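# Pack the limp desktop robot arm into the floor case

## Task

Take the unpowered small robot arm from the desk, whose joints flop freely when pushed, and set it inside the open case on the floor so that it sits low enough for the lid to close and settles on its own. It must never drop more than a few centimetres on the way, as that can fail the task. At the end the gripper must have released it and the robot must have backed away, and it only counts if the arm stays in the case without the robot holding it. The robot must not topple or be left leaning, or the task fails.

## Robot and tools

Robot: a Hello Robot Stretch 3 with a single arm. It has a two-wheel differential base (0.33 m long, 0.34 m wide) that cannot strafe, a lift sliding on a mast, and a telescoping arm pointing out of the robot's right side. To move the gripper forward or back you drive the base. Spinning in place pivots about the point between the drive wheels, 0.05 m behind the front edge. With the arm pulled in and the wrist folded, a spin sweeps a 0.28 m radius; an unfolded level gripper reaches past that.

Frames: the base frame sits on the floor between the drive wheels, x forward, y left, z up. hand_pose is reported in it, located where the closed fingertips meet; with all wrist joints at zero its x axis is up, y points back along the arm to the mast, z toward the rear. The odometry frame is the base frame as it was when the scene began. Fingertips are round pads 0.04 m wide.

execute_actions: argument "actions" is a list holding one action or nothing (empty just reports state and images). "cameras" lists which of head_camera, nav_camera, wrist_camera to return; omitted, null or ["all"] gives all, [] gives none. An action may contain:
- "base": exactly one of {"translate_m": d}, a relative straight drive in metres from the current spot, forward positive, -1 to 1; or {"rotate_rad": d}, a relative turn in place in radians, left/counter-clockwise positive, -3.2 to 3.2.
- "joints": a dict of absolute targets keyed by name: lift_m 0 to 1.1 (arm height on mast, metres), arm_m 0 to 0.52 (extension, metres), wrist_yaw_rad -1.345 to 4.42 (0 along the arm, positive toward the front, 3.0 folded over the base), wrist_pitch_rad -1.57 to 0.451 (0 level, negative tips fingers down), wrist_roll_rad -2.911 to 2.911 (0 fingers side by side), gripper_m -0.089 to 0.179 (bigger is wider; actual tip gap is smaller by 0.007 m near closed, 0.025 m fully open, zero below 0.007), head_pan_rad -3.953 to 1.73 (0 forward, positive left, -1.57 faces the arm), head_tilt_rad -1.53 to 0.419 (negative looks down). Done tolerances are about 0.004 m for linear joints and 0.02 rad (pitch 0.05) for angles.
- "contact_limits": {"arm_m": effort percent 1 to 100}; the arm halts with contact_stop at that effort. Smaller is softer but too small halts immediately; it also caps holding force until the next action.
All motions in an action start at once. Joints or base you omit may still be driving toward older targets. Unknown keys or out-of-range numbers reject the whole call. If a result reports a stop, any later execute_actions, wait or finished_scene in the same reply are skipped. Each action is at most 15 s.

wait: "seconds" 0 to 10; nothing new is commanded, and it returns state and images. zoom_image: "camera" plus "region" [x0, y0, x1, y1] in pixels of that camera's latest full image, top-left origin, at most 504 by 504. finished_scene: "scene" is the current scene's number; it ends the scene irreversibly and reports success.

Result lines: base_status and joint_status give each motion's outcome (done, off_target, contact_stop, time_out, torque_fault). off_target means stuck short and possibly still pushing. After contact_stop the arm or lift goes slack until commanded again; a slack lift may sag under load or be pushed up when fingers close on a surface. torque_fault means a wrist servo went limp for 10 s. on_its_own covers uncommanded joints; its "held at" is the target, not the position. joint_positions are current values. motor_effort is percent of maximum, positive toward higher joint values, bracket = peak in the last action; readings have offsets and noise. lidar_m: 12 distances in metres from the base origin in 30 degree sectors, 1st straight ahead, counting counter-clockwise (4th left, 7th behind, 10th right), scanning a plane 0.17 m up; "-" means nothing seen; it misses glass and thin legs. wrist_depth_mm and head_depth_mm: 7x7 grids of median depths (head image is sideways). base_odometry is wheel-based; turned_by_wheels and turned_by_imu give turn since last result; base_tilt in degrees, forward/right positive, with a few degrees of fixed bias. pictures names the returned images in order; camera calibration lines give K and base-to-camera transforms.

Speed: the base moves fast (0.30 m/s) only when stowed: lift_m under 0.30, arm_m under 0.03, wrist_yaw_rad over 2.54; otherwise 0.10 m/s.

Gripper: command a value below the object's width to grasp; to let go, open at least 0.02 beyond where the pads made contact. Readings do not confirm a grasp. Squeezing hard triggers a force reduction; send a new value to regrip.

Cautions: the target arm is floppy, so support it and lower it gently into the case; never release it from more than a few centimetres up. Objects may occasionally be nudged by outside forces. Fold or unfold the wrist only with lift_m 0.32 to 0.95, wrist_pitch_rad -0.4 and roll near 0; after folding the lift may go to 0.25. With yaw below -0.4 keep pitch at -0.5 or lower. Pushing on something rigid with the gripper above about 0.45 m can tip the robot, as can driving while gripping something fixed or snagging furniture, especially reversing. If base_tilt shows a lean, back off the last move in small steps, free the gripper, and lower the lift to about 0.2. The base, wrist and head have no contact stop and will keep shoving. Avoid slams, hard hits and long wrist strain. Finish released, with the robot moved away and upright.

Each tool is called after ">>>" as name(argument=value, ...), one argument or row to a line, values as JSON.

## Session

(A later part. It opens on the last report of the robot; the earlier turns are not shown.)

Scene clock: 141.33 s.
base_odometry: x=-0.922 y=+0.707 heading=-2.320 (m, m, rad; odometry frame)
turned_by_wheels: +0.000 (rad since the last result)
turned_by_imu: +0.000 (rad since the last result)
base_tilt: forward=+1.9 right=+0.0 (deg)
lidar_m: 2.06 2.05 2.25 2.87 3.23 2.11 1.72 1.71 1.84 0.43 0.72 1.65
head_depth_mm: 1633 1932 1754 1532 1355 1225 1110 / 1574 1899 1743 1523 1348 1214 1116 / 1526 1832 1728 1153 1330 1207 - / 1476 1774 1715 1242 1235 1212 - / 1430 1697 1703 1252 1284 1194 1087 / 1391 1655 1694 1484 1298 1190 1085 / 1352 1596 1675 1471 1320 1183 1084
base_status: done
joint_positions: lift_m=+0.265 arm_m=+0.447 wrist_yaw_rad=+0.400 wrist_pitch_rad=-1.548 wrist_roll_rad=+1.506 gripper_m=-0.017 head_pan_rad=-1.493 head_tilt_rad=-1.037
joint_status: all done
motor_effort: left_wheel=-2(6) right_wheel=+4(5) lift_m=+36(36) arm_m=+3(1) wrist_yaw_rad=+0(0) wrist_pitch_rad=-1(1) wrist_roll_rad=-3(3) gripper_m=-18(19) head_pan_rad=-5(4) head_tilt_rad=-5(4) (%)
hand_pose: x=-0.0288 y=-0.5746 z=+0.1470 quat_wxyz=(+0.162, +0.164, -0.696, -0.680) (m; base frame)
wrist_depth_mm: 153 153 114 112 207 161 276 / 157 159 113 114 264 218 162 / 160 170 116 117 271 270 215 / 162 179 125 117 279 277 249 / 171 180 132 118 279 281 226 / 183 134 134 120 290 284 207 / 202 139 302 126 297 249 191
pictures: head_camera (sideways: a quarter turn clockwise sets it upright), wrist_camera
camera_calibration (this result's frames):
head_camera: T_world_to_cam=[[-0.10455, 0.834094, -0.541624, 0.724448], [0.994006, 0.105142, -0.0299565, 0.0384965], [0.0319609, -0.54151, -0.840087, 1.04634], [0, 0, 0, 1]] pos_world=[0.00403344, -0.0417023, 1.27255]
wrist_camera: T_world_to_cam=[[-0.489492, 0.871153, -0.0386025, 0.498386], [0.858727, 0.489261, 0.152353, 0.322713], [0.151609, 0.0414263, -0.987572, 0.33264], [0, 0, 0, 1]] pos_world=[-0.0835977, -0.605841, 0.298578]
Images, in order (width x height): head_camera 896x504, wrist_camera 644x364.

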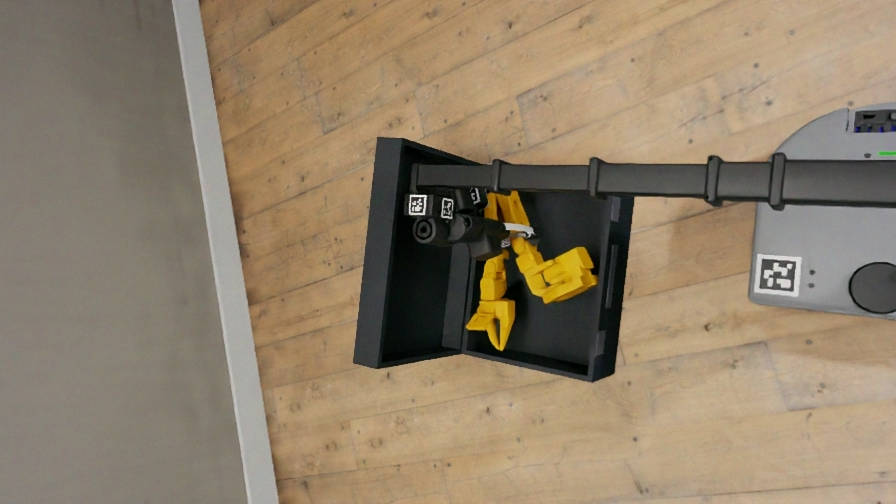

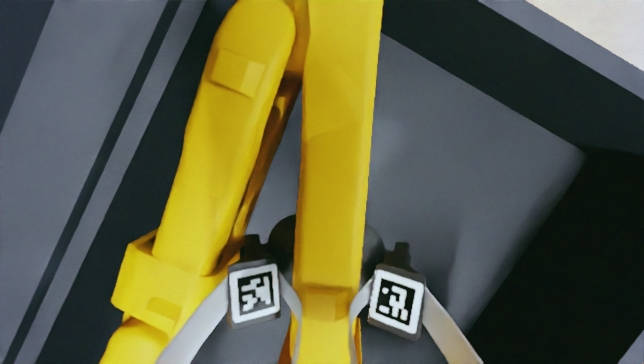

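>>> execute_actions(
  actions=[
    {"joints":{"lift_m":0.225}},
  ],
  cameras=["head_camera","wrist_camera"],
)

>>> execute_actions(
  actions=[
    {"joints":{"lift_m":0.18}},
  ],
  cameras=["head_camera","wrist_camera"],
)

Scene clock: 144.70 s.
base_odometry: x=-0.922 y=+0.707 heading=-2.320 (m, m, rad; odometry frame)
turned_by_wheels: +0.000 (rad since the last result)
turned_by_imu: +0.000 (rad since the last result)
base_tilt: forward=+2.0 right=-0.1 (deg)
lidar_m: 2.06 2.04 2.25 2.88 3.25 2.11 1.72 1.71 1.84 0.46 0.72 1.64
head_depth_mm: 1637 1953 1749 1533 1360 1215 1107 / 1574 1894 1743 1522 1349 1209 1116 / 1527 1849 1735 1203 1329 1217 - / 1476 1770 1721 1255 1270 1208 - / 1437 1706 1698 1285 1287 1197 1089 / 1388 1646 1696 1484 1303 1189 1082 / 1351 1591 1687 1485 1313 1184 1076
base_status: not commanded
joint_positions: lift_m=+0.225 arm_m=+0.447 wrist_yaw_rad=+0.400 wrist_pitch_rad=-1.548 wrist_roll_rad=+1.506 gripper_m=-0.017 head_pan_rad=-1.493 head_tilt_rad=-1.037
joint_status: all done
motor_effort: left_wheel=-3(3) right_wheel=+4(3) lift_m=+37(37) arm_m=+2(3) wrist_yaw_rad=+0(0) wrist_pitch_rad=-1(1) wrist_roll_rad=-3(3) gripper_m=-19(19) head_pan_rad=-4(4) head_tilt_rad=-5(5) (%)
hand_pose: x=-0.0288 y=-0.5746 z=+0.1069 quat_wxyz=(+0.162, +0.164, -0.696, -0.680) (m; base frame)
wrist_depth_mm: 115 126 114 113 207 162 127 / 123 141 112 115 227 219 160 / 129 162 117 118 230 229 216 / 134 180 125 117 237 235 232 / 153 180 132 118 241 239 226 / 176 133 133 121 247 245 208 / 207 139 261 126 260 248 191
pictures: head_camera (sideways: a quarter turn clockwise sets it upright), wrist_camera
camera_calibration (this result's frames):
head_camera: T_world_to_cam=[[-0.10455, 0.834094, -0.541624, 0.724448], [0.994006, 0.105142, -0.0299565, 0.0384965], [0.0319608, -0.54151, -0.840087, 1.04634], [0, 0, 0, 1]] pos_world=[0.00403343, -0.0417023, 1.27255]
wrist_camera: T_world_to_cam=[[-0.489492, 0.871153, -0.0386025, 0.496841], [0.858727, 0.489261, 0.152353, 0.328808], [0.151609, 0.0414264, -0.987572, 0.293129], [0, 0, 0, 1]] pos_world=[-0.0835977, -0.605841, 0.25857]
Images, in order (width x height): head_camera 896x504, wrist_camera 644x364.

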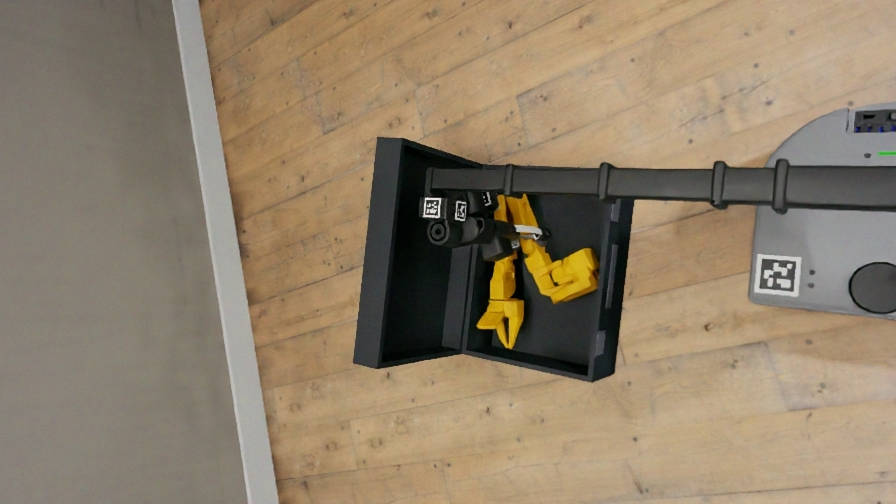

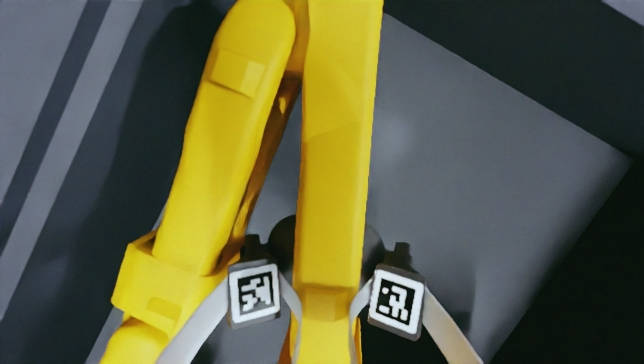

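Scene clock: 145.93 s.
base_odometry: x=-0.922 y=+0.707 heading=-2.320 (m, m, rad; odometry frame)
turned_by_wheels: +0.000 (rad since the last result)
turned_by_imu: +0.000 (rad since the last result)
base_tilt: forward=+2.1 right=-0.1 (deg)
lidar_m: 2.06 2.05 2.25 2.88 3.24 2.10 1.72 1.71 1.85 0.71 0.72 1.64
head_depth_mm: 1635 1931 1743 1528 1355 1225 1108 / 1576 1895 1734 1516 1351 1214 1116 / 1525 1836 1745 1224 1321 1209 - / 1477 1766 1719 1256 1266 1212 - / 1431 1700 1711 1293 1292 1195 1090 / 1388 1643 1699 1486 1303 1191 1085 / 1352 1592 1692 1478 1320 1186 1077
base_status: not commanded
joint_positions: lift_m=+0.180 arm_m=+0.447 wrist_yaw_rad=+0.400 wrist_pitch_rad=-1.546 wrist_roll_rad=+1.506 gripper_m=-0.017 head_pan_rad=-1.493 head_tilt_rad=-1.037
joint_status: all done
motor_effort: left_wheel=-3(3) right_wheel=+5(5) lift_m=+32(38) arm_m=+2(3) wrist_yaw_rad=+0(0) wrist_pitch_rad=-2(3) wrist_roll_rad=-3(3) gripper_m=-18(19) head_pan_rad=-4(5) head_tilt_rad=-5(5) (%)
hand_pose: x=-0.0285 y=-0.5752 z=+0.0621 quat_wxyz=(+0.162, +0.164, -0.696, -0.680) (m; base frame)
wrist_depth_mm: 102 124 152 121 180 162 128 / 109 140 120 122 185 183 160 / 121 161 123 123 188 187 184 / 135 180 129 121 193 190 188 / 151 184 133 121 198 194 191 / 175 134 133 121 200 200 195 / 208 137 212 125 207 204 191
pictures: head_camera (sideways: a quarter turn clockwise sets it upright), wrist_camera
camera_calibration (this result's frames):
head_camera: T_world_to_cam=[[-0.10455, 0.834095, -0.541623, 0.724446], [0.994006, 0.105142, -0.0299565, 0.0384965], [0.0319609, -0.541508, -0.840088, 1.04634], [0, 0, 0, 1]] pos_world=[0.00403344, -0.0417022, 1.27255]
wrist_camera: T_world_to_cam=[[-0.489616, 0.870988, -0.0406849, 0.495772], [0.858515, 0.48971, 0.152104, 0.33603], [0.152405, 0.0395441, -0.987527, 0.24774], [0, 0, 0, 1]] pos_world=[-0.0835055, -0.606165, 0.213708]
Images, in order (width x height): head_camera 896x504, wrist_camera 644x364.

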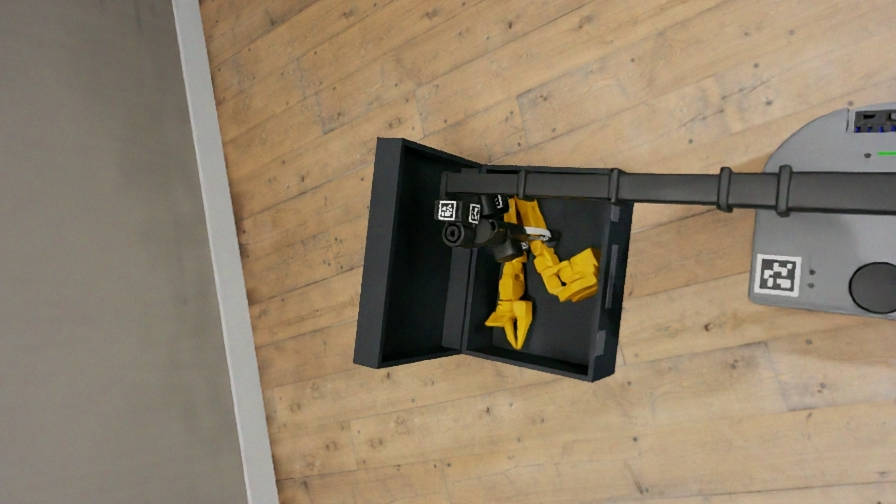

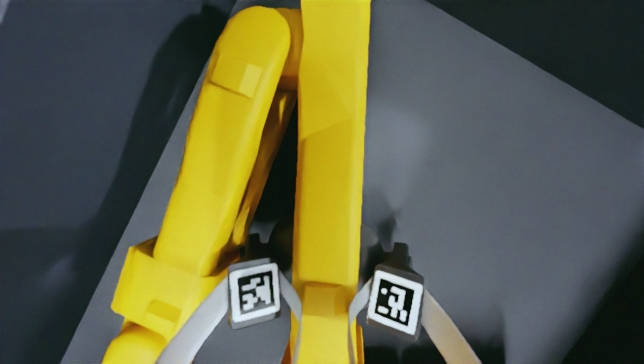

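>>> execute_actions(
  actions=[
    {"joints":{"gripper_m":0.075}},
  ],
  cameras=["wrist_camera"],
)

>>> execute_actions(
  actions=[
    {"joints":{"gripper_m":0.062}},
  ],
  cameras=["wrist_camera"],
)

>>> execute_actions(
  actions=[
    {"joints":{"lift_m":0.21}},
  ],
  cameras=["wrist_camera"],
)

Scene clock: 150.63 s.
base_odometry: x=-0.922 y=+0.707 heading=-2.320 (m, m, rad; odometry frame)
turned_by_wheels: +0.000 (rad since the last result)
turned_by_imu: +0.000 (rad since the last result)
base_tilt: forward=+1.9 right=-0.1 (deg)
lidar_m: 2.06 2.04 2.25 2.88 3.25 2.11 1.71 1.71 1.84 0.70 0.73 1.64
head_depth_mm: 1630 1934 1757 1521 1352 1218 1111 / 1576 1905 1753 1517 1353 1210 1122 / 1522 1835 1740 1223 1328 1211 - / 1481 1774 1712 1260 1274 1214 - / 1434 1696 1705 1301 1303 1198 1087 / 1392 1646 1707 1481 1298 1186 1083 / 1350 1582 1689 1478 1314 1187 1083
base_status: not commanded
joint_positions: lift_m=+0.180 arm_m=+0.447 wrist_yaw_rad=+0.400 wrist_pitch_rad=-1.559 wrist_roll_rad=+1.506 gripper_m=+0.075 head_pan_rad=-1.493 head_tilt_rad=-1.037
joint_status: all done
motor_effort: left_wheel=-4(3) right_wheel=+5(5) lift_m=+34(34) arm_m=+2(2) wrist_yaw_rad=+0(0) wrist_pitch_rad=+5(6) wrist_roll_rad=-3(3) gripper_m=+3(81) head_pan_rad=-5(4) head_tilt_rad=-5(5) (%)
hand_pose: x=-0.0299 y=-0.5720 z=+0.0623 quat_wxyz=(+0.163, +0.163, -0.692, -0.684) (m; base frame)
wrist_depth_mm: 104 130 131 182 181 159 126 / 113 132 130 169 185 184 157 / 126 140 133 171 190 187 186 / 141 143 143 172 196 192 192 / 157 146 130 178 199 196 193 / 183 147 128 179 203 201 199 / 195 154 211 159 207 205 189
pictures: wrist_camera
camera_calibration (this result's frames):
wrist_camera: T_world_to_cam=[[-0.489668, 0.871486, -0.0271493, 0.491748], [0.859399, 0.487664, 0.153679, 0.334344], [0.147168, 0.0519193, -0.987748, 0.25496], [0, 0, 0, 1]] pos_world=[-0.084064, -0.604836, 0.213805]
Images, in order (width x height): wrist_camera 644x364.

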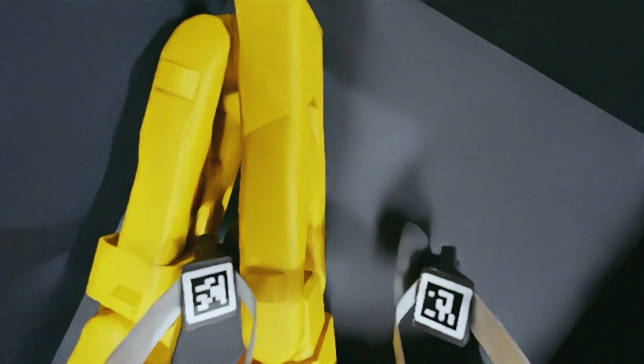

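Scene clock: 151.27 s.
base_odometry: x=-0.922 y=+0.707 heading=-2.320 (m, m, rad; odometry frame)
turned_by_wheels: +0.000 (rad since the last result)
turned_by_imu: +0.000 (rad since the last result)
base_tilt: forward=+2.1 right=+0.0 (deg)
lidar_m: 2.06 2.05 2.26 2.87 3.25 2.10 1.71 1.71 1.84 0.70 0.72 1.65
head_depth_mm: 1634 1931 1747 1536 1356 1217 1109 / 1581 1884 1739 1521 1348 1214 1115 / 1520 1836 1730 1222 1324 1210 - / 1486 1768 1723 1261 1275 1211 - / 1437 1705 1710 1305 1303 1194 1088 / 1386 1638 1694 1481 1295 1186 1082 / 1355 1594 1686 1478 1324 1188 1083
base_status: not commanded
joint_positions: lift_m=+0.180 arm_m=+0.447 wrist_yaw_rad=+0.400 wrist_pitch_rad=-1.549 wrist_roll_rad=+1.506 gripper_m=+0.062 head_pan_rad=-1.493 head_tilt_rad=-1.037
joint_status: all done
motor_effort: left_wheel=-3(3) right_wheel=+5(5) lift_m=+34(34) arm_m=+2(2) wrist_yaw_rad=+0(0) wrist_pitch_rad=-1(5) wrist_roll_rad=-3(3) gripper_m=+1(56) head_pan_rad=-4(5) head_tilt_rad=-5(5) (%)
hand_pose: x=-0.0288 y=-0.5745 z=+0.0621 quat_wxyz=(+0.162, +0.164, -0.695, -0.681) (m; base frame)
wrist_depth_mm: 102 125 133 153 182 162 128 / 110 133 130 154 184 182 161 / 122 140 134 160 190 186 185 / 137 149 146 157 193 190 189 / 153 146 153 173 196 196 193 / 176 148 128 163 - 199 197 / 201 154 212 154 207 204 191
pictures: wrist_camera
camera_calibration (this result's frames):
wrist_camera: T_world_to_cam=[[-0.489524, 0.871176, -0.0376785, 0.494924], [0.858773, 0.489148, 0.152455, 0.335599], [0.151246, 0.0422733, -0.987592, 0.249289], [0, 0, 0, 1]] pos_world=[-0.0836306, -0.605861, 0.21368]
Images, in order (width x height): wrist_camera 644x364.

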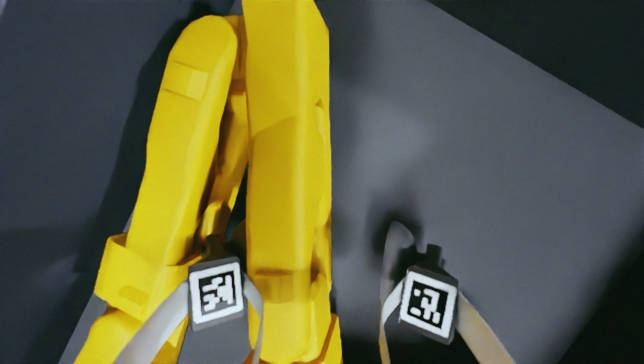

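Scene clock: 152.33 s.
base_odometry: x=-0.922 y=+0.707 heading=-2.319 (m, m, rad; odometry frame)
turned_by_wheels: +0.000 (rad since the last result)
turned_by_imu: +0.000 (rad since the last result)
base_tilt: forward=+1.9 right=-0.1 (deg)
lidar_m: 2.06 2.05 2.25 2.88 3.24 2.11 1.71 1.71 1.85 0.71 0.72 1.65
head_depth_mm: 1632 1936 1758 1536 1362 1222 1105 / 1576 1899 1752 1519 1348 1214 1117 / 1528 1834 1739 1224 1319 1215 - / 1473 1766 1726 1257 1272 1208 - / 1433 1704 1712 1301 1296 1197 1087 / 1386 1649 1689 1488 1304 1189 1084 / 1354 1589 1694 1476 1315 1186 1082
base_status: not commanded
joint_positions: lift_m=+0.210 arm_m=+0.447 wrist_yaw_rad=+0.400 wrist_pitch_rad=-1.548 wrist_roll_rad=+1.506 gripper_m=+0.062 head_pan_rad=-1.493 head_tilt_rad=-1.037
joint_status: all done
motor_effort: left_wheel=-3(4) right_wheel=+3(5) lift_m=+46(45) arm_m=+2(2) wrist_yaw_rad=+0(0) wrist_pitch_rad=-1(2) wrist_roll_rad=-3(3) gripper_m=+1(2) head_pan_rad=-4(4) head_tilt_rad=-5(5) (%)
hand_pose: x=-0.0287 y=-0.5748 z=+0.0916 quat_wxyz=(+0.162, +0.164, -0.696, -0.680) (m; base frame)
wrist_depth_mm: 109 117 112 209 209 161 128 / 112 117 117 155 213 209 161 / 122 127 123 155 217 216 213 / 137 139 136 156 222 220 217 / 153 148 145 176 228 225 221 / 177 154 130 159 - 229 207 / 206 189 244 155 238 229 191
pictures: wrist_camera
camera_calibration (this result's frames):
wrist_camera: T_world_to_cam=[[-0.489501, 0.87113, -0.0390101, 0.496476], [0.858695, 0.489334, 0.1523, 0.331252], [0.151762, 0.041053, -0.987564, 0.277782], [0, 0, 0, 1]] pos_world=[-0.0835759, -0.605991, 0.243246]
Images, in order (width x height): wrist_camera 644x364.

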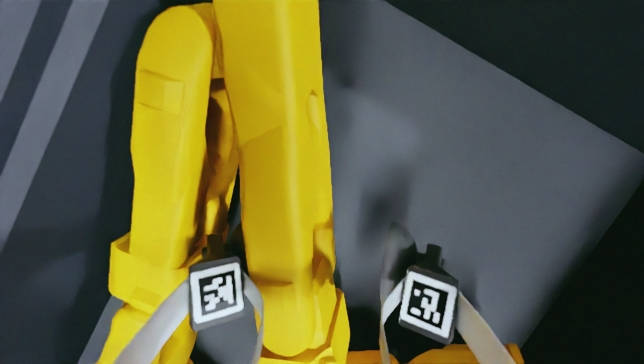

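Still caught; repeat the sequence that worked.

>>> execute_actions(
  actions=[
    {"joints":{"lift_m":0.185}},
  ],
  cameras=[],
)

>>> execute_actions(
  actions=[
    {"joints":{"gripper_m":0.02}},
  ],
  cameras=["wrist_camera"],
)

>>> execute_actions(
  actions=[
    {"joints":{"gripper_m":0.04}},
  ],
  cameras=["wrist_camera"],
)

>>> execute_actions(
  actions=[
    {"joints":{"lift_m":0.21}},
  ],
  cameras=["wrist_camera"],
)

Scene clock: 157.33 s.
base_odometry: x=-0.922 y=+0.707 heading=-2.320 (m, m, rad; odometry frame)
turned_by_wheels: +0.000 (rad since the last result)
turned_by_imu: +0.000 (rad since the last result)
base_tilt: forward=+1.9 right=-0.2 (deg)
lidar_m: 2.06 2.05 2.26 2.88 3.25 2.11 1.72 1.70 1.85 0.70 0.72 1.64
head_depth_mm: 1623 1950 1757 1531 1357 1219 1104 / 1573 1890 1743 1520 1346 1211 1115 / 1522 1842 1727 1225 1318 1212 - / 1476 1769 1722 1262 1278 1211 - / 1432 1703 1713 1298 1301 1196 1087 / 1390 1656 1703 1482 1300 1193 1087 / 1349 1583 1691 1479 1312 1185 1079
base_status: not commanded
joint_positions: lift_m=+0.185 arm_m=+0.447 wrist_yaw_rad=+0.400 wrist_pitch_rad=-1.548 wrist_roll_rad=+1.506 gripper_m=+0.062 head_pan_rad=-1.493 head_tilt_rad=-1.037
joint_status: all done
motor_effort: left_wheel=-4(3) right_wheel=+4(4) lift_m=+33(38) arm_m=+2(2) wrist_yaw_rad=+0(0) wrist_pitch_rad=-1(1) wrist_roll_rad=-3(3) gripper_m=+1(2) head_pan_rad=-4(4) head_tilt_rad=-5(5) (%)
hand_pose: x=-0.0287 y=-0.5748 z=+0.0671 quat_wxyz=(+0.162, +0.164, -0.696, -0.680) (m; base frame)
wrist_depth_mm: 102 125 135 150 186 161 128 / 110 135 131 152 189 188 160 / 122 144 135 163 193 192 189 / 136 155 146 153 197 197 193 / 151 150 152 176 200 198 197 / 176 151 - 158 - 204 201 / 203 157 216 149 211 208 191
pictures: none
No camera images: the call's "cameras" was empty. Leave "cameras" out to get every camera's image.

Scene clock: 158.23 s.
base_odometry: x=-0.922 y=+0.707 heading=-2.320 (m, m, rad; odometry frame)
turned_by_wheels: +0.000 (rad since the last result)
turned_by_imu: +0.000 (rad since the last result)
base_tilt: forward=+2.1 right=-0.2 (deg)
lidar_m: 2.06 2.04 2.25 2.88 3.22 2.11 1.72 1.70 1.85 0.70 0.72 1.65
head_depth_mm: 1642 1931 1752 1531 1361 1222 1107 / 1581 1907 1748 1520 1344 1212 1117 / 1527 1837 1731 1223 1319 1208 - / 1478 1757 1723 1254 1271 1209 - / 1435 1707 1707 1307 1300 1194 1088 / 1390 1639 1694 1482 1303 1187 1082 / 1347 1585 1680 1482 1317 1186 1078
base_status: not commanded
joint_positions: lift_m=+0.185 arm_m=+0.447 wrist_yaw_rad=+0.400 wrist_pitch_rad=-1.539 wrist_roll_rad=+1.505 gripper_m=+0.020 head_pan_rad=-1.493 head_tilt_rad=-1.037
joint_status: all done
motor_effort: left_wheel=-3(3) right_wheel=+4(4) lift_m=+33(33) arm_m=+2(2) wrist_yaw_rad=+0(0) wrist_pitch_rad=-6(8) wrist_roll_rad=-3(3) gripper_m=-5(79) head_pan_rad=-5(4) head_tilt_rad=-5(5) (%)
hand_pose: x=-0.0279 y=-0.5769 z=+0.0669 quat_wxyz=(+0.161, +0.165, -0.699, -0.677) (m; base frame)
wrist_depth_mm: 100 122 162 129 184 163 128 / 107 137 131 130 189 186 163 / 119 158 137 132 192 190 188 / 135 178 144 130 199 195 193 / 148 182 151 130 200 200 197 / 171 158 151 130 206 203 198 / 203 157 221 136 213 207 195
pictures: wrist_camera
camera_calibration (this result's frames):
wrist_camera: T_world_to_cam=[[-0.48959, 0.870657, -0.0475159, 0.497992], [0.858058, 0.490762, 0.151288, 0.336143], [0.155039, 0.0332979, -0.987347, 0.248951], [0, 0, 0, 1]] pos_world=[-0.0832157, -0.606836, 0.218609]
Images, in order (width x height): wrist_camera 644x364.

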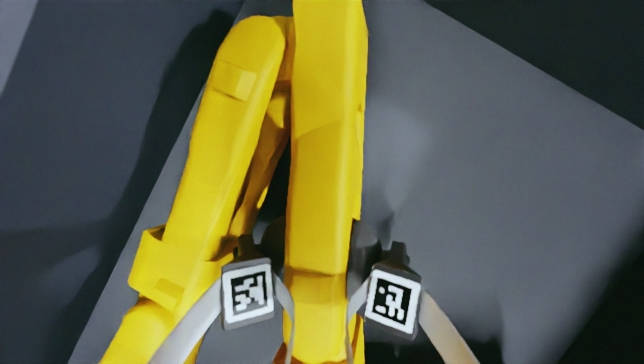

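Scene clock: 158.93 s.
base_odometry: x=-0.922 y=+0.707 heading=-2.320 (m, m, rad; odometry frame)
turned_by_wheels: +0.000 (rad since the last result)
turned_by_imu: +0.000 (rad since the last result)
base_tilt: forward=+1.9 right=-0.1 (deg)
lidar_m: 2.06 2.05 2.25 2.88 3.24 2.10 1.72 1.71 1.84 0.70 0.72 1.64
head_depth_mm: 1625 1915 1749 1530 1354 1219 1102 / 1575 1891 1747 1518 1351 1215 1112 / 1524 1831 1725 1221 1320 1209 - / 1474 1766 1718 1259 1271 1205 - / 1427 1702 1704 1296 1296 1195 1087 / 1388 1642 1700 1482 1301 1189 1081 / 1346 1591 1690 1480 1322 1187 1080
base_status: not commanded
joint_positions: lift_m=+0.185 arm_m=+0.447 wrist_yaw_rad=+0.400 wrist_pitch_rad=-1.545 wrist_roll_rad=+1.505 gripper_m=+0.040 head_pan_rad=-1.493 head_tilt_rad=-1.037
joint_status: all done
motor_effort: left_wheel=-3(3) right_wheel=+4(4) lift_m=+33(33) arm_m=+2(2) wrist_yaw_rad=+0(0) wrist_pitch_rad=-3(6) wrist_roll_rad=-3(3) gripper_m=+1(72) head_pan_rad=-5(5) head_tilt_rad=-4(5) (%)
hand_pose: x=-0.0285 y=-0.5753 z=+0.0670 quat_wxyz=(+0.162, +0.164, -0.697, -0.679) (m; base frame)
wrist_depth_mm: 101 124 157 129 186 161 127 / 109 140 133 131 189 188 161 / 122 161 138 134 194 193 190 / 136 180 146 132 199 195 192 / 151 179 155 131 202 200 197 / 175 158 152 133 205 203 201 / 207 156 216 136 213 207 192
pictures: wrist_camera
camera_calibration (this result's frames):
wrist_camera: T_world_to_cam=[[-0.489702, 0.870917, -0.0411764, 0.49609], [0.858435, 0.489871, 0.152039, 0.335381], [0.152584, 0.0391063, -0.987516, 0.252389], [0, 0, 0, 1]] pos_world=[-0.0834773, -0.606217, 0.218674]
Images, in order (width x height): wrist_camera 644x364.

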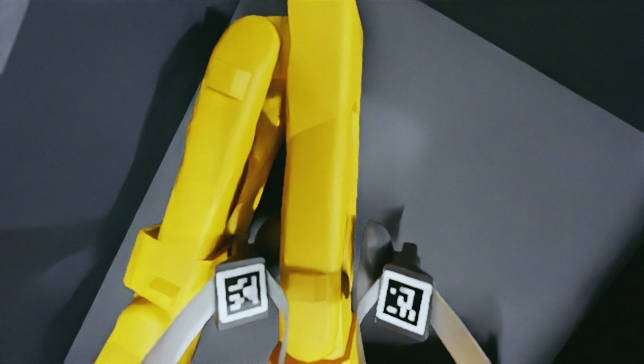

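Scene clock: 159.93 s.
base_odometry: x=-0.922 y=+0.707 heading=-2.319 (m, m, rad; odometry frame)
turned_by_wheels: +0.000 (rad since the last result)
turned_by_imu: +0.000 (rad since the last result)
base_tilt: forward=+2.0 right=-0.1 (deg)
lidar_m: 2.06 2.04 2.26 2.87 3.25 2.10 1.72 1.70 1.85 0.70 0.72 1.64
head_depth_mm: 1637 1937 1751 1526 1356 1223 1110 / 1576 1890 1745 1521 1349 1206 1118 / 1524 1840 1733 1224 1319 1218 - / 1474 1762 1717 1252 1263 1210 - / 1423 1699 1703 1301 1303 1193 1089 / 1384 1637 1700 1480 1302 1184 1084 / 1353 1595 1683 1471 1310 1183 1080
base_status: not commanded
joint_positions: lift_m=+0.210 arm_m=+0.447 wrist_yaw_rad=+0.400 wrist_pitch_rad=-1.545 wrist_roll_rad=+1.505 gripper_m=+0.040 head_pan_rad=-1.493 head_tilt_rad=-1.037
joint_status: all done
motor_effort: left_wheel=-3(3) right_wheel=+3(4) lift_m=+45(47) arm_m=+2(2) wrist_yaw_rad=+0(0) wrist_pitch_rad=-3(3) wrist_roll_rad=-3(3) gripper_m=+1(1) head_pan_rad=-4(5) head_tilt_rad=-5(5) (%)
hand_pose: x=-0.0285 y=-0.5753 z=+0.0916 quat_wxyz=(+0.162, +0.164, -0.697, -0.679) (m; base frame)
wrist_depth_mm: 109 124 117 112 208 161 128 / 112 133 117 116 212 210 162 / 121 151 126 121 218 213 214 / 136 169 145 123 221 220 216 / 150 179 151 128 226 225 220 / 176 166 - 130 229 232 208 / 207 169 245 141 239 233 192
pictures: wrist_camera
camera_calibration (this result's frames):
wrist_camera: T_world_to_cam=[[-0.489694, 0.870921, -0.0411757, 0.497103], [0.858439, 0.489864, 0.152039, 0.331645], [0.152584, 0.0391057, -0.987516, 0.276629], [0, 0, 0, 1]] pos_world=[-0.0834776, -0.606217, 0.243221]
Images, in order (width x height): wrist_camera 644x364.

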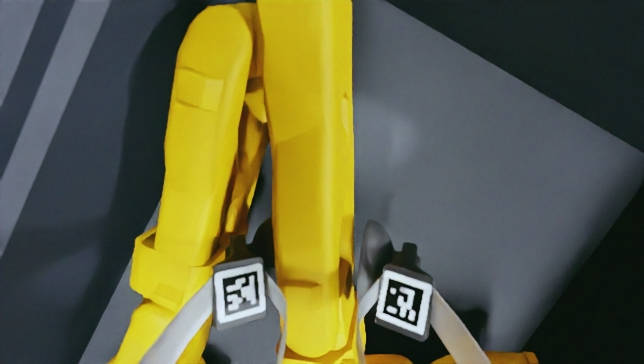

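>>> execute_actions(
  actions=[
    {"joints":{"lift_m":0.19}},
  ],
  cameras=[],
)

>>> execute_actions(
  actions=[
    {"joints":{"gripper_m":0.058}},
  ],
  cameras=["wrist_camera"],
)

>>> execute_actions(
  actions=[
    {"joints":{"lift_m":0.215}},
  ],
  cameras=["wrist_camera"],
)

Scene clock: 165.27 s.
base_odometry: x=-0.922 y=+0.707 heading=-2.320 (m, m, rad; odometry frame)
turned_by_wheels: +0.000 (rad since the last result)
turned_by_imu: +0.000 (rad since the last result)
base_tilt: forward=+1.9 right=+0.1 (deg)
lidar_m: 2.06 2.04 2.26 2.88 3.24 2.11 1.72 1.71 1.85 0.70 0.72 1.64
head_depth_mm: 1636 1926 1753 1531 1362 1220 1106 / 1584 1895 1744 1521 1351 1214 1118 / 1524 1840 1728 1225 1323 1215 - / 1480 1770 1730 1259 1277 1211 - / 1432 1705 1708 1301 1301 1197 1085 / 1389 1642 1701 1481 1302 1189 1084 / 1348 1591 1680 1475 1313 1185 1083
base_status: not commanded
joint_positions: lift_m=+0.190 arm_m=+0.447 wrist_yaw_rad=+0.400 wrist_pitch_rad=-1.546 wrist_roll_rad=+1.505 gripper_m=+0.040 head_pan_rad=-1.493 head_tilt_rad=-1.037
joint_status: all done
motor_effort: left_wheel=-4(3) right_wheel=+5(4) lift_m=+33(39) arm_m=+2(2) wrist_yaw_rad=+0(0) wrist_pitch_rad=-2(3) wrist_roll_rad=-3(3) gripper_m=+1(1) head_pan_rad=-5(4) head_tilt_rad=-5(5) (%)
hand_pose: x=-0.0285 y=-0.5753 z=+0.0720 quat_wxyz=(+0.162, +0.164, -0.697, -0.679) (m; base frame)
wrist_depth_mm: 101 124 135 126 190 162 127 / 109 141 129 128 194 192 160 / 121 156 136 131 200 196 194 / 136 175 147 129 201 201 200 / 151 173 150 131 206 205 202 / 175 160 - 133 209 208 204 / 207 159 224 138 217 214 193
pictures: none
No camera images: the call's "cameras" was empty. Leave "cameras" out to get every camera's image.

Scene clock: 165.93 s.
base_odometry: x=-0.922 y=+0.707 heading=-2.320 (m, m, rad; odometry frame)
turned_by_wheels: +0.000 (rad since the last result)
turned_by_imu: +0.000 (rad since the last result)
base_tilt: forward=+2.0 right=-0.1 (deg)
lidar_m: 2.06 2.04 2.25 2.87 3.23 2.10 1.72 1.71 1.85 0.71 0.72 1.65
head_depth_mm: 1626 1937 1755 1531 1360 1220 1105 / 1576 1893 1737 1523 1352 1213 1115 / 1522 1827 1726 1224 1325 1209 - / 1475 1769 1721 1248 1274 1207 - / 1434 1708 1706 1299 1300 1197 1092 / 1397 1648 1699 1487 1302 1190 1084 / 1353 1585 1687 1473 1313 1183 1079
base_status: not commanded
joint_positions: lift_m=+0.190 arm_m=+0.447 wrist_yaw_rad=+0.400 wrist_pitch_rad=-1.551 wrist_roll_rad=+1.505 gripper_m=+0.058 head_pan_rad=-1.493 head_tilt_rad=-1.037
joint_status: all done
motor_effort: left_wheel=-3(3) right_wheel=+4(4) lift_m=+33(33) arm_m=+2(2) wrist_yaw_rad=+0(0) wrist_pitch_rad=+1(2) wrist_roll_rad=-2(3) gripper_m=+2(67) head_pan_rad=-4(4) head_tilt_rad=-5(5) (%)
hand_pose: x=-0.0291 y=-0.5739 z=+0.0721 quat_wxyz=(+0.162, +0.164, -0.695, -0.681) (m; base frame)
wrist_depth_mm: 103 126 131 131 191 160 127 / 111 135 128 133 194 193 161 / 123 145 134 134 200 197 194 / 138 162 151 135 203 201 200 / 154 151 156 137 207 208 203 / 178 153 - 138 - 210 205 / 209 159 223 147 219 213 190
pictures: wrist_camera
camera_calibration (this result's frames):
wrist_camera: T_world_to_cam=[[-0.490095, 0.870953, -0.0353243, 0.494385], [0.858614, 0.489346, 0.152719, 0.334083], [0.150297, 0.0445169, -0.987638, 0.26051], [0, 0, 0, 1]] pos_world=[-0.0837066, -0.605665, 0.223733]
Images, in order (width x height): wrist_camera 644x364.

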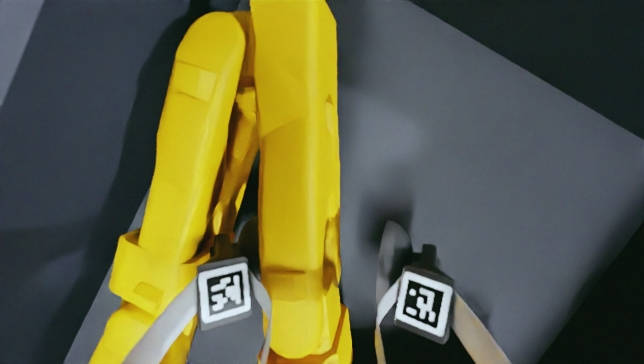

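Scene clock: 166.93 s.
base_odometry: x=-0.922 y=+0.707 heading=-2.320 (m, m, rad; odometry frame)
turned_by_wheels: +0.000 (rad since the last result)
turned_by_imu: +0.000 (rad since the last result)
base_tilt: forward=+1.9 right=+0.1 (deg)
lidar_m: 2.06 2.04 2.25 2.88 3.25 2.11 1.72 1.71 1.85 0.71 0.72 1.65
head_depth_mm: 1624 1941 1751 1535 1355 1217 1111 / 1587 1902 1741 1519 1344 1211 1118 / 1530 1842 1730 1204 1324 1218 - / 1484 1755 1723 1257 1274 1210 - / 1431 1709 1703 1306 1304 1196 1090 / 1393 1652 1699 1488 1304 1189 1085 / 1353 1586 1685 1479 1316 1186 1081
base_status: not commanded
joint_positions: lift_m=+0.215 arm_m=+0.447 wrist_yaw_rad=+0.400 wrist_pitch_rad=-1.549 wrist_roll_rad=+1.505 gripper_m=+0.058 head_pan_rad=-1.493 head_tilt_rad=-1.037
joint_status: all done
motor_effort: left_wheel=-3(3) right_wheel=+3(5) lift_m=+45(47) arm_m=+2(2) wrist_yaw_rad=+0(0) wrist_pitch_rad=+0(1) wrist_roll_rad=-2(2) gripper_m=+1(2) head_pan_rad=-4(5) head_tilt_rad=-5(5) (%)
hand_pose: x=-0.0289 y=-0.5744 z=+0.0967 quat_wxyz=(+0.162, +0.164, -0.695, -0.681) (m; base frame)
wrist_depth_mm: 112 114 109 214 213 161 127 / 116 114 114 147 218 215 160 / 122 125 123 147 224 221 217 / 137 138 140 146 225 225 222 / 152 149 150 175 231 230 226 / 178 155 133 153 - 235 206 / 207 192 248 153 186 227 190
pictures: wrist_camera
camera_calibration (this result's frames):
wrist_camera: T_world_to_cam=[[-0.490282, 0.870773, -0.0371286, 0.49578], [0.858387, 0.489811, 0.152502, 0.330674], [0.150981, 0.0428983, -0.987605, 0.283806], [0, 0, 0, 1]] pos_world=[-0.0836237, -0.605854, 0.248267]
Images, in order (width x height): wrist_camera 644x364.

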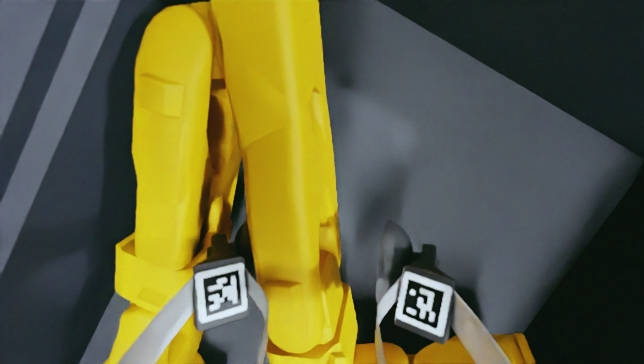

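>>> execute_actions(
  actions=[
    {"joints":{"lift_m":0.187,"gripper_m":0.045}},
  ],
  cameras=[],
)

>>> execute_actions(
  actions=[
    {"base":{"translate_m":-0.03}},
  ],
  cameras=["wrist_camera"],
)

>>> execute_actions(
  actions=[
    {"base":{"translate_m":0.02}},
  ],
  cameras=["wrist_camera"],
)

>>> execute_actions(
  actions=[
    {"joints":{"lift_m":0.212}},
  ],
  cameras=["wrist_camera"],
)

Scene clock: 172.73 s.
base_odometry: x=-0.922 y=+0.707 heading=-2.320 (m, m, rad; odometry frame)
turned_by_wheels: +0.000 (rad since the last result)
turned_by_imu: +0.000 (rad since the last result)
base_tilt: forward=+2.1 right=+0.0 (deg)
lidar_m: 2.06 2.05 2.26 2.88 3.23 2.10 1.72 1.70 1.85 0.70 0.72 1.65
head_depth_mm: 1632 1942 1759 1528 1356 1221 1107 / 1569 1901 1742 1516 1348 1213 1115 / 1534 1845 1731 1221 1324 1209 - / 1482 1764 1718 1252 1272 1207 - / 1429 1690 1708 1296 1301 1196 1091 / 1393 1655 1701 1488 1300 1188 1086 / 1356 1592 1688 1479 1315 1184 1079
base_status: not commanded
joint_positions: lift_m=+0.187 arm_m=+0.447 wrist_yaw_rad=+0.400 wrist_pitch_rad=-1.546 wrist_roll_rad=+1.505 gripper_m=+0.045 head_pan_rad=-1.493 head_tilt_rad=-1.037
joint_status: all done
motor_effort: left_wheel=-3(3) right_wheel=+4(5) lift_m=+33(38) arm_m=+2(2) wrist_yaw_rad=+0(0) wrist_pitch_rad=-2(3) wrist_roll_rad=-2(2) gripper_m=+1(56) head_pan_rad=-5(5) head_tilt_rad=-4(5) (%)
hand_pose: x=-0.0286 y=-0.5751 z=+0.0690 quat_wxyz=(+0.162, +0.164, -0.696, -0.680) (m; base frame)
wrist_depth_mm: 101 124 139 129 188 162 127 / 110 140 133 131 192 190 161 / 121 155 137 132 197 193 192 / 137 174 152 131 200 197 196 / 150 173 157 133 202 203 200 / 174 157 - 135 - 205 203 / 204 157 221 145 216 212 193
pictures: none
No camera images: the call's "cameras" was empty. Leave "cameras" out to get every camera's image.

Scene clock: 173.90 s.
base_odometry: x=-0.902 y=+0.729 heading=-2.320 (m, m, rad; odometry frame)
turned_by_wheels: +0.000 (rad since the last result)
turned_by_imu: +0.000 (rad since the last result)
base_tilt: forward=+2.1 right=+0.0 (deg)
lidar_m: 2.09 2.07 2.28 2.88 3.24 2.07 1.69 1.68 1.84 0.70 0.73 1.65
head_depth_mm: 1643 1948 1750 1525 1353 1222 1108 / 1591 1897 1741 1517 1349 1208 1114 / 1532 1858 1727 1241 1325 1208 - / 1495 1780 1722 1250 1279 1209 - / 1440 1723 1706 1309 1298 1195 1086 / 1399 1657 1696 1459 1298 1190 1086 / 1362 1606 1684 1476 1312 1187 1082
base_status: done
joint_positions: lift_m=+0.187 arm_m=+0.447 wrist_yaw_rad=+0.400 wrist_pitch_rad=-1.546 wrist_roll_rad=+1.505 gripper_m=+0.045 head_pan_rad=-1.493 head_tilt_rad=-1.037
joint_status: not commanded
motor_effort: left_wheel=-2(9) right_wheel=+3(4) lift_m=+33(33) arm_m=+2(2) wrist_yaw_rad=+0(0) wrist_pitch_rad=-2(2) wrist_roll_rad=-2(2) gripper_m=+0(1) head_pan_rad=-4(5) head_tilt_rad=-5(5) (%)
hand_pose: x=-0.0286 y=-0.5751 z=+0.0690 quat_wxyz=(+0.162, +0.164, -0.696, -0.680) (m; base frame)
wrist_depth_mm: 101 124 155 129 136 101 81 / 109 140 132 131 191 136 100 / 120 158 137 134 195 193 136 / 136 173 150 131 199 198 195 / 150 171 157 132 205 201 199 / 173 157 - 135 - 206 203 / 209 158 220 140 214 211 193
pictures: wrist_camera
camera_calibration (this result's frames):
wrist_camera: T_world_to_cam=[[-0.490326, 0.870613, -0.040163, 0.49565], [0.858156, 0.490328, 0.152142, 0.335295], [0.15215, 0.0401329, -0.987542, 0.254947], [0, 0, 0, 1]] pos_world=[-0.0834951, -0.606156, 0.220665]
Images, in order (width x height): wrist_camera 644x364.

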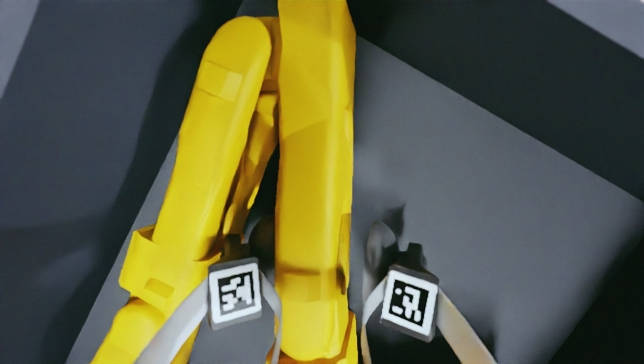

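Scene clock: 174.97 s.
base_odometry: x=-0.916 y=+0.715 heading=-2.320 (m, m, rad; odometry frame)
turned_by_wheels: +0.000 (rad since the last result)
turned_by_imu: +0.000 (rad since the last result)
base_tilt: forward=+1.9 right=+0.0 (deg)
lidar_m: 2.07 2.06 2.25 2.87 3.24 2.10 1.70 1.70 1.85 0.70 0.73 1.64
head_depth_mm: 1636 1939 1760 1532 1356 1218 1107 / 1586 1898 1748 1517 1349 1214 1115 / 1533 1841 1728 1219 1325 1206 - / 1476 1782 1722 1259 1274 1211 - / 1441 1703 1706 1309 1295 1197 1091 / 1397 1649 1698 1486 1300 1190 1086 / 1352 1591 1684 1481 1317 1186 1081
base_status: done
joint_positions: lift_m=+0.187 arm_m=+0.447 wrist_yaw_rad=+0.400 wrist_pitch_rad=-1.546 wrist_roll_rad=+1.505 gripper_m=+0.045 head_pan_rad=-1.493 head_tilt_rad=-1.037
joint_status: not commanded
motor_effort: left_wheel=-3(5) right_wheel=+5(11) lift_m=+34(34) arm_m=+2(2) wrist_yaw_rad=+0(0) wrist_pitch_rad=-2(2) wrist_roll_rad=-2(2) gripper_m=+1(1) head_pan_rad=-5(5) head_tilt_rad=-5(5) (%)
hand_pose: x=-0.0286 y=-0.5751 z=+0.0690 quat_wxyz=(+0.162, +0.164, -0.696, -0.680) (m; base frame)
wrist_depth_mm: 101 125 148 130 188 140 111 / 109 140 132 131 191 190 140 / 121 161 138 133 196 193 187 / 136 175 150 130 199 196 195 / 151 172 157 133 202 202 199 / 175 158 - 134 - 206 201 / 207 159 221 146 216 210 192
pictures: wrist_camera
camera_calibration (this result's frames):
wrist_camera: T_world_to_cam=[[-0.490331, 0.870611, -0.0401631, 0.495649], [0.858153, 0.490333, 0.152142, 0.335298], [0.152149, 0.0401336, -0.987542, 0.254947], [0, 0, 0, 1]] pos_world=[-0.0834949, -0.606156, 0.220665]
Images, in order (width x height): wrist_camera 644x364.

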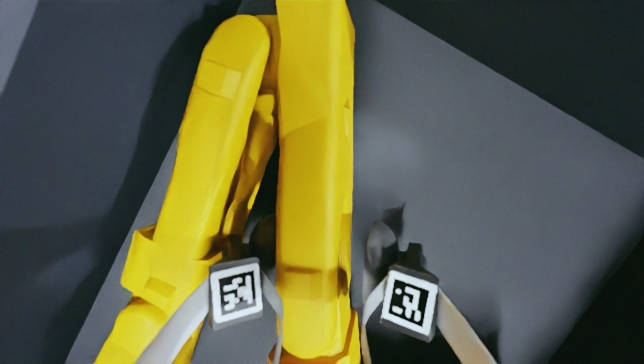

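Scene clock: 175.97 s.
base_odometry: x=-0.916 y=+0.715 heading=-2.320 (m, m, rad; odometry frame)
turned_by_wheels: +0.000 (rad since the last result)
turned_by_imu: +0.000 (rad since the last result)
base_tilt: forward=+2.1 right=+0.0 (deg)
lidar_m: 2.07 2.05 2.26 2.87 3.24 2.09 1.71 1.69 1.85 0.70 0.73 1.64
head_depth_mm: 1637 1933 1750 1529 1353 1217 1107 / 1583 1907 1737 1525 1351 1213 1120 / 1528 1845 1729 1224 1331 1216 - / 1482 1770 1717 1260 1268 1213 - / 1437 1708 1710 1312 1304 1196 1089 / 1391 1641 1699 1477 1298 1190 1084 / 1356 1595 1679 1480 1314 1187 1082
base_status: not commanded
joint_positions: lift_m=+0.212 arm_m=+0.447 wrist_yaw_rad=+0.400 wrist_pitch_rad=-1.546 wrist_roll_rad=+1.505 gripper_m=+0.045 head_pan_rad=-1.493 head_tilt_rad=-1.037
joint_status: all done
motor_effort: left_wheel=-2(3) right_wheel=+2(5) lift_m=+45(48) arm_m=+2(2) wrist_yaw_rad=+0(0) wrist_pitch_rad=-2(2) wrist_roll_rad=-2(2) gripper_m=+1(1) head_pan_rad=-4(5) head_tilt_rad=-5(5) (%)
hand_pose: x=-0.0286 y=-0.5751 z=+0.0936 quat_wxyz=(+0.162, +0.164, -0.696, -0.680) (m; base frame)
wrist_depth_mm: 110 122 116 112 189 141 112 / 113 129 117 116 216 191 140 / 121 142 126 121 220 217 189 / 136 163 138 124 223 221 217 / 151 179 152 128 229 226 221 / 176 166 - 134 - 231 207 / 208 177 245 148 241 233 192
pictures: wrist_camera
camera_calibration (this result's frames):
wrist_camera: T_world_to_cam=[[-0.490322, 0.870615, -0.0401633, 0.496638], [0.858158, 0.490325, 0.152142, 0.331555], [0.15215, 0.0401319, -0.987542, 0.27921], [0, 0, 0, 1]] pos_world=[-0.0834952, -0.606156, 0.245235]
Images, in order (width x height): wrist_camera 644x364.

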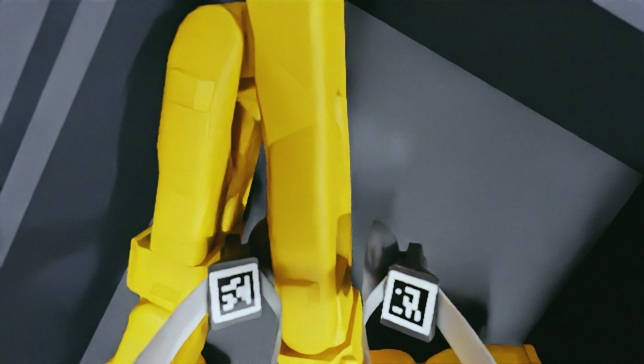

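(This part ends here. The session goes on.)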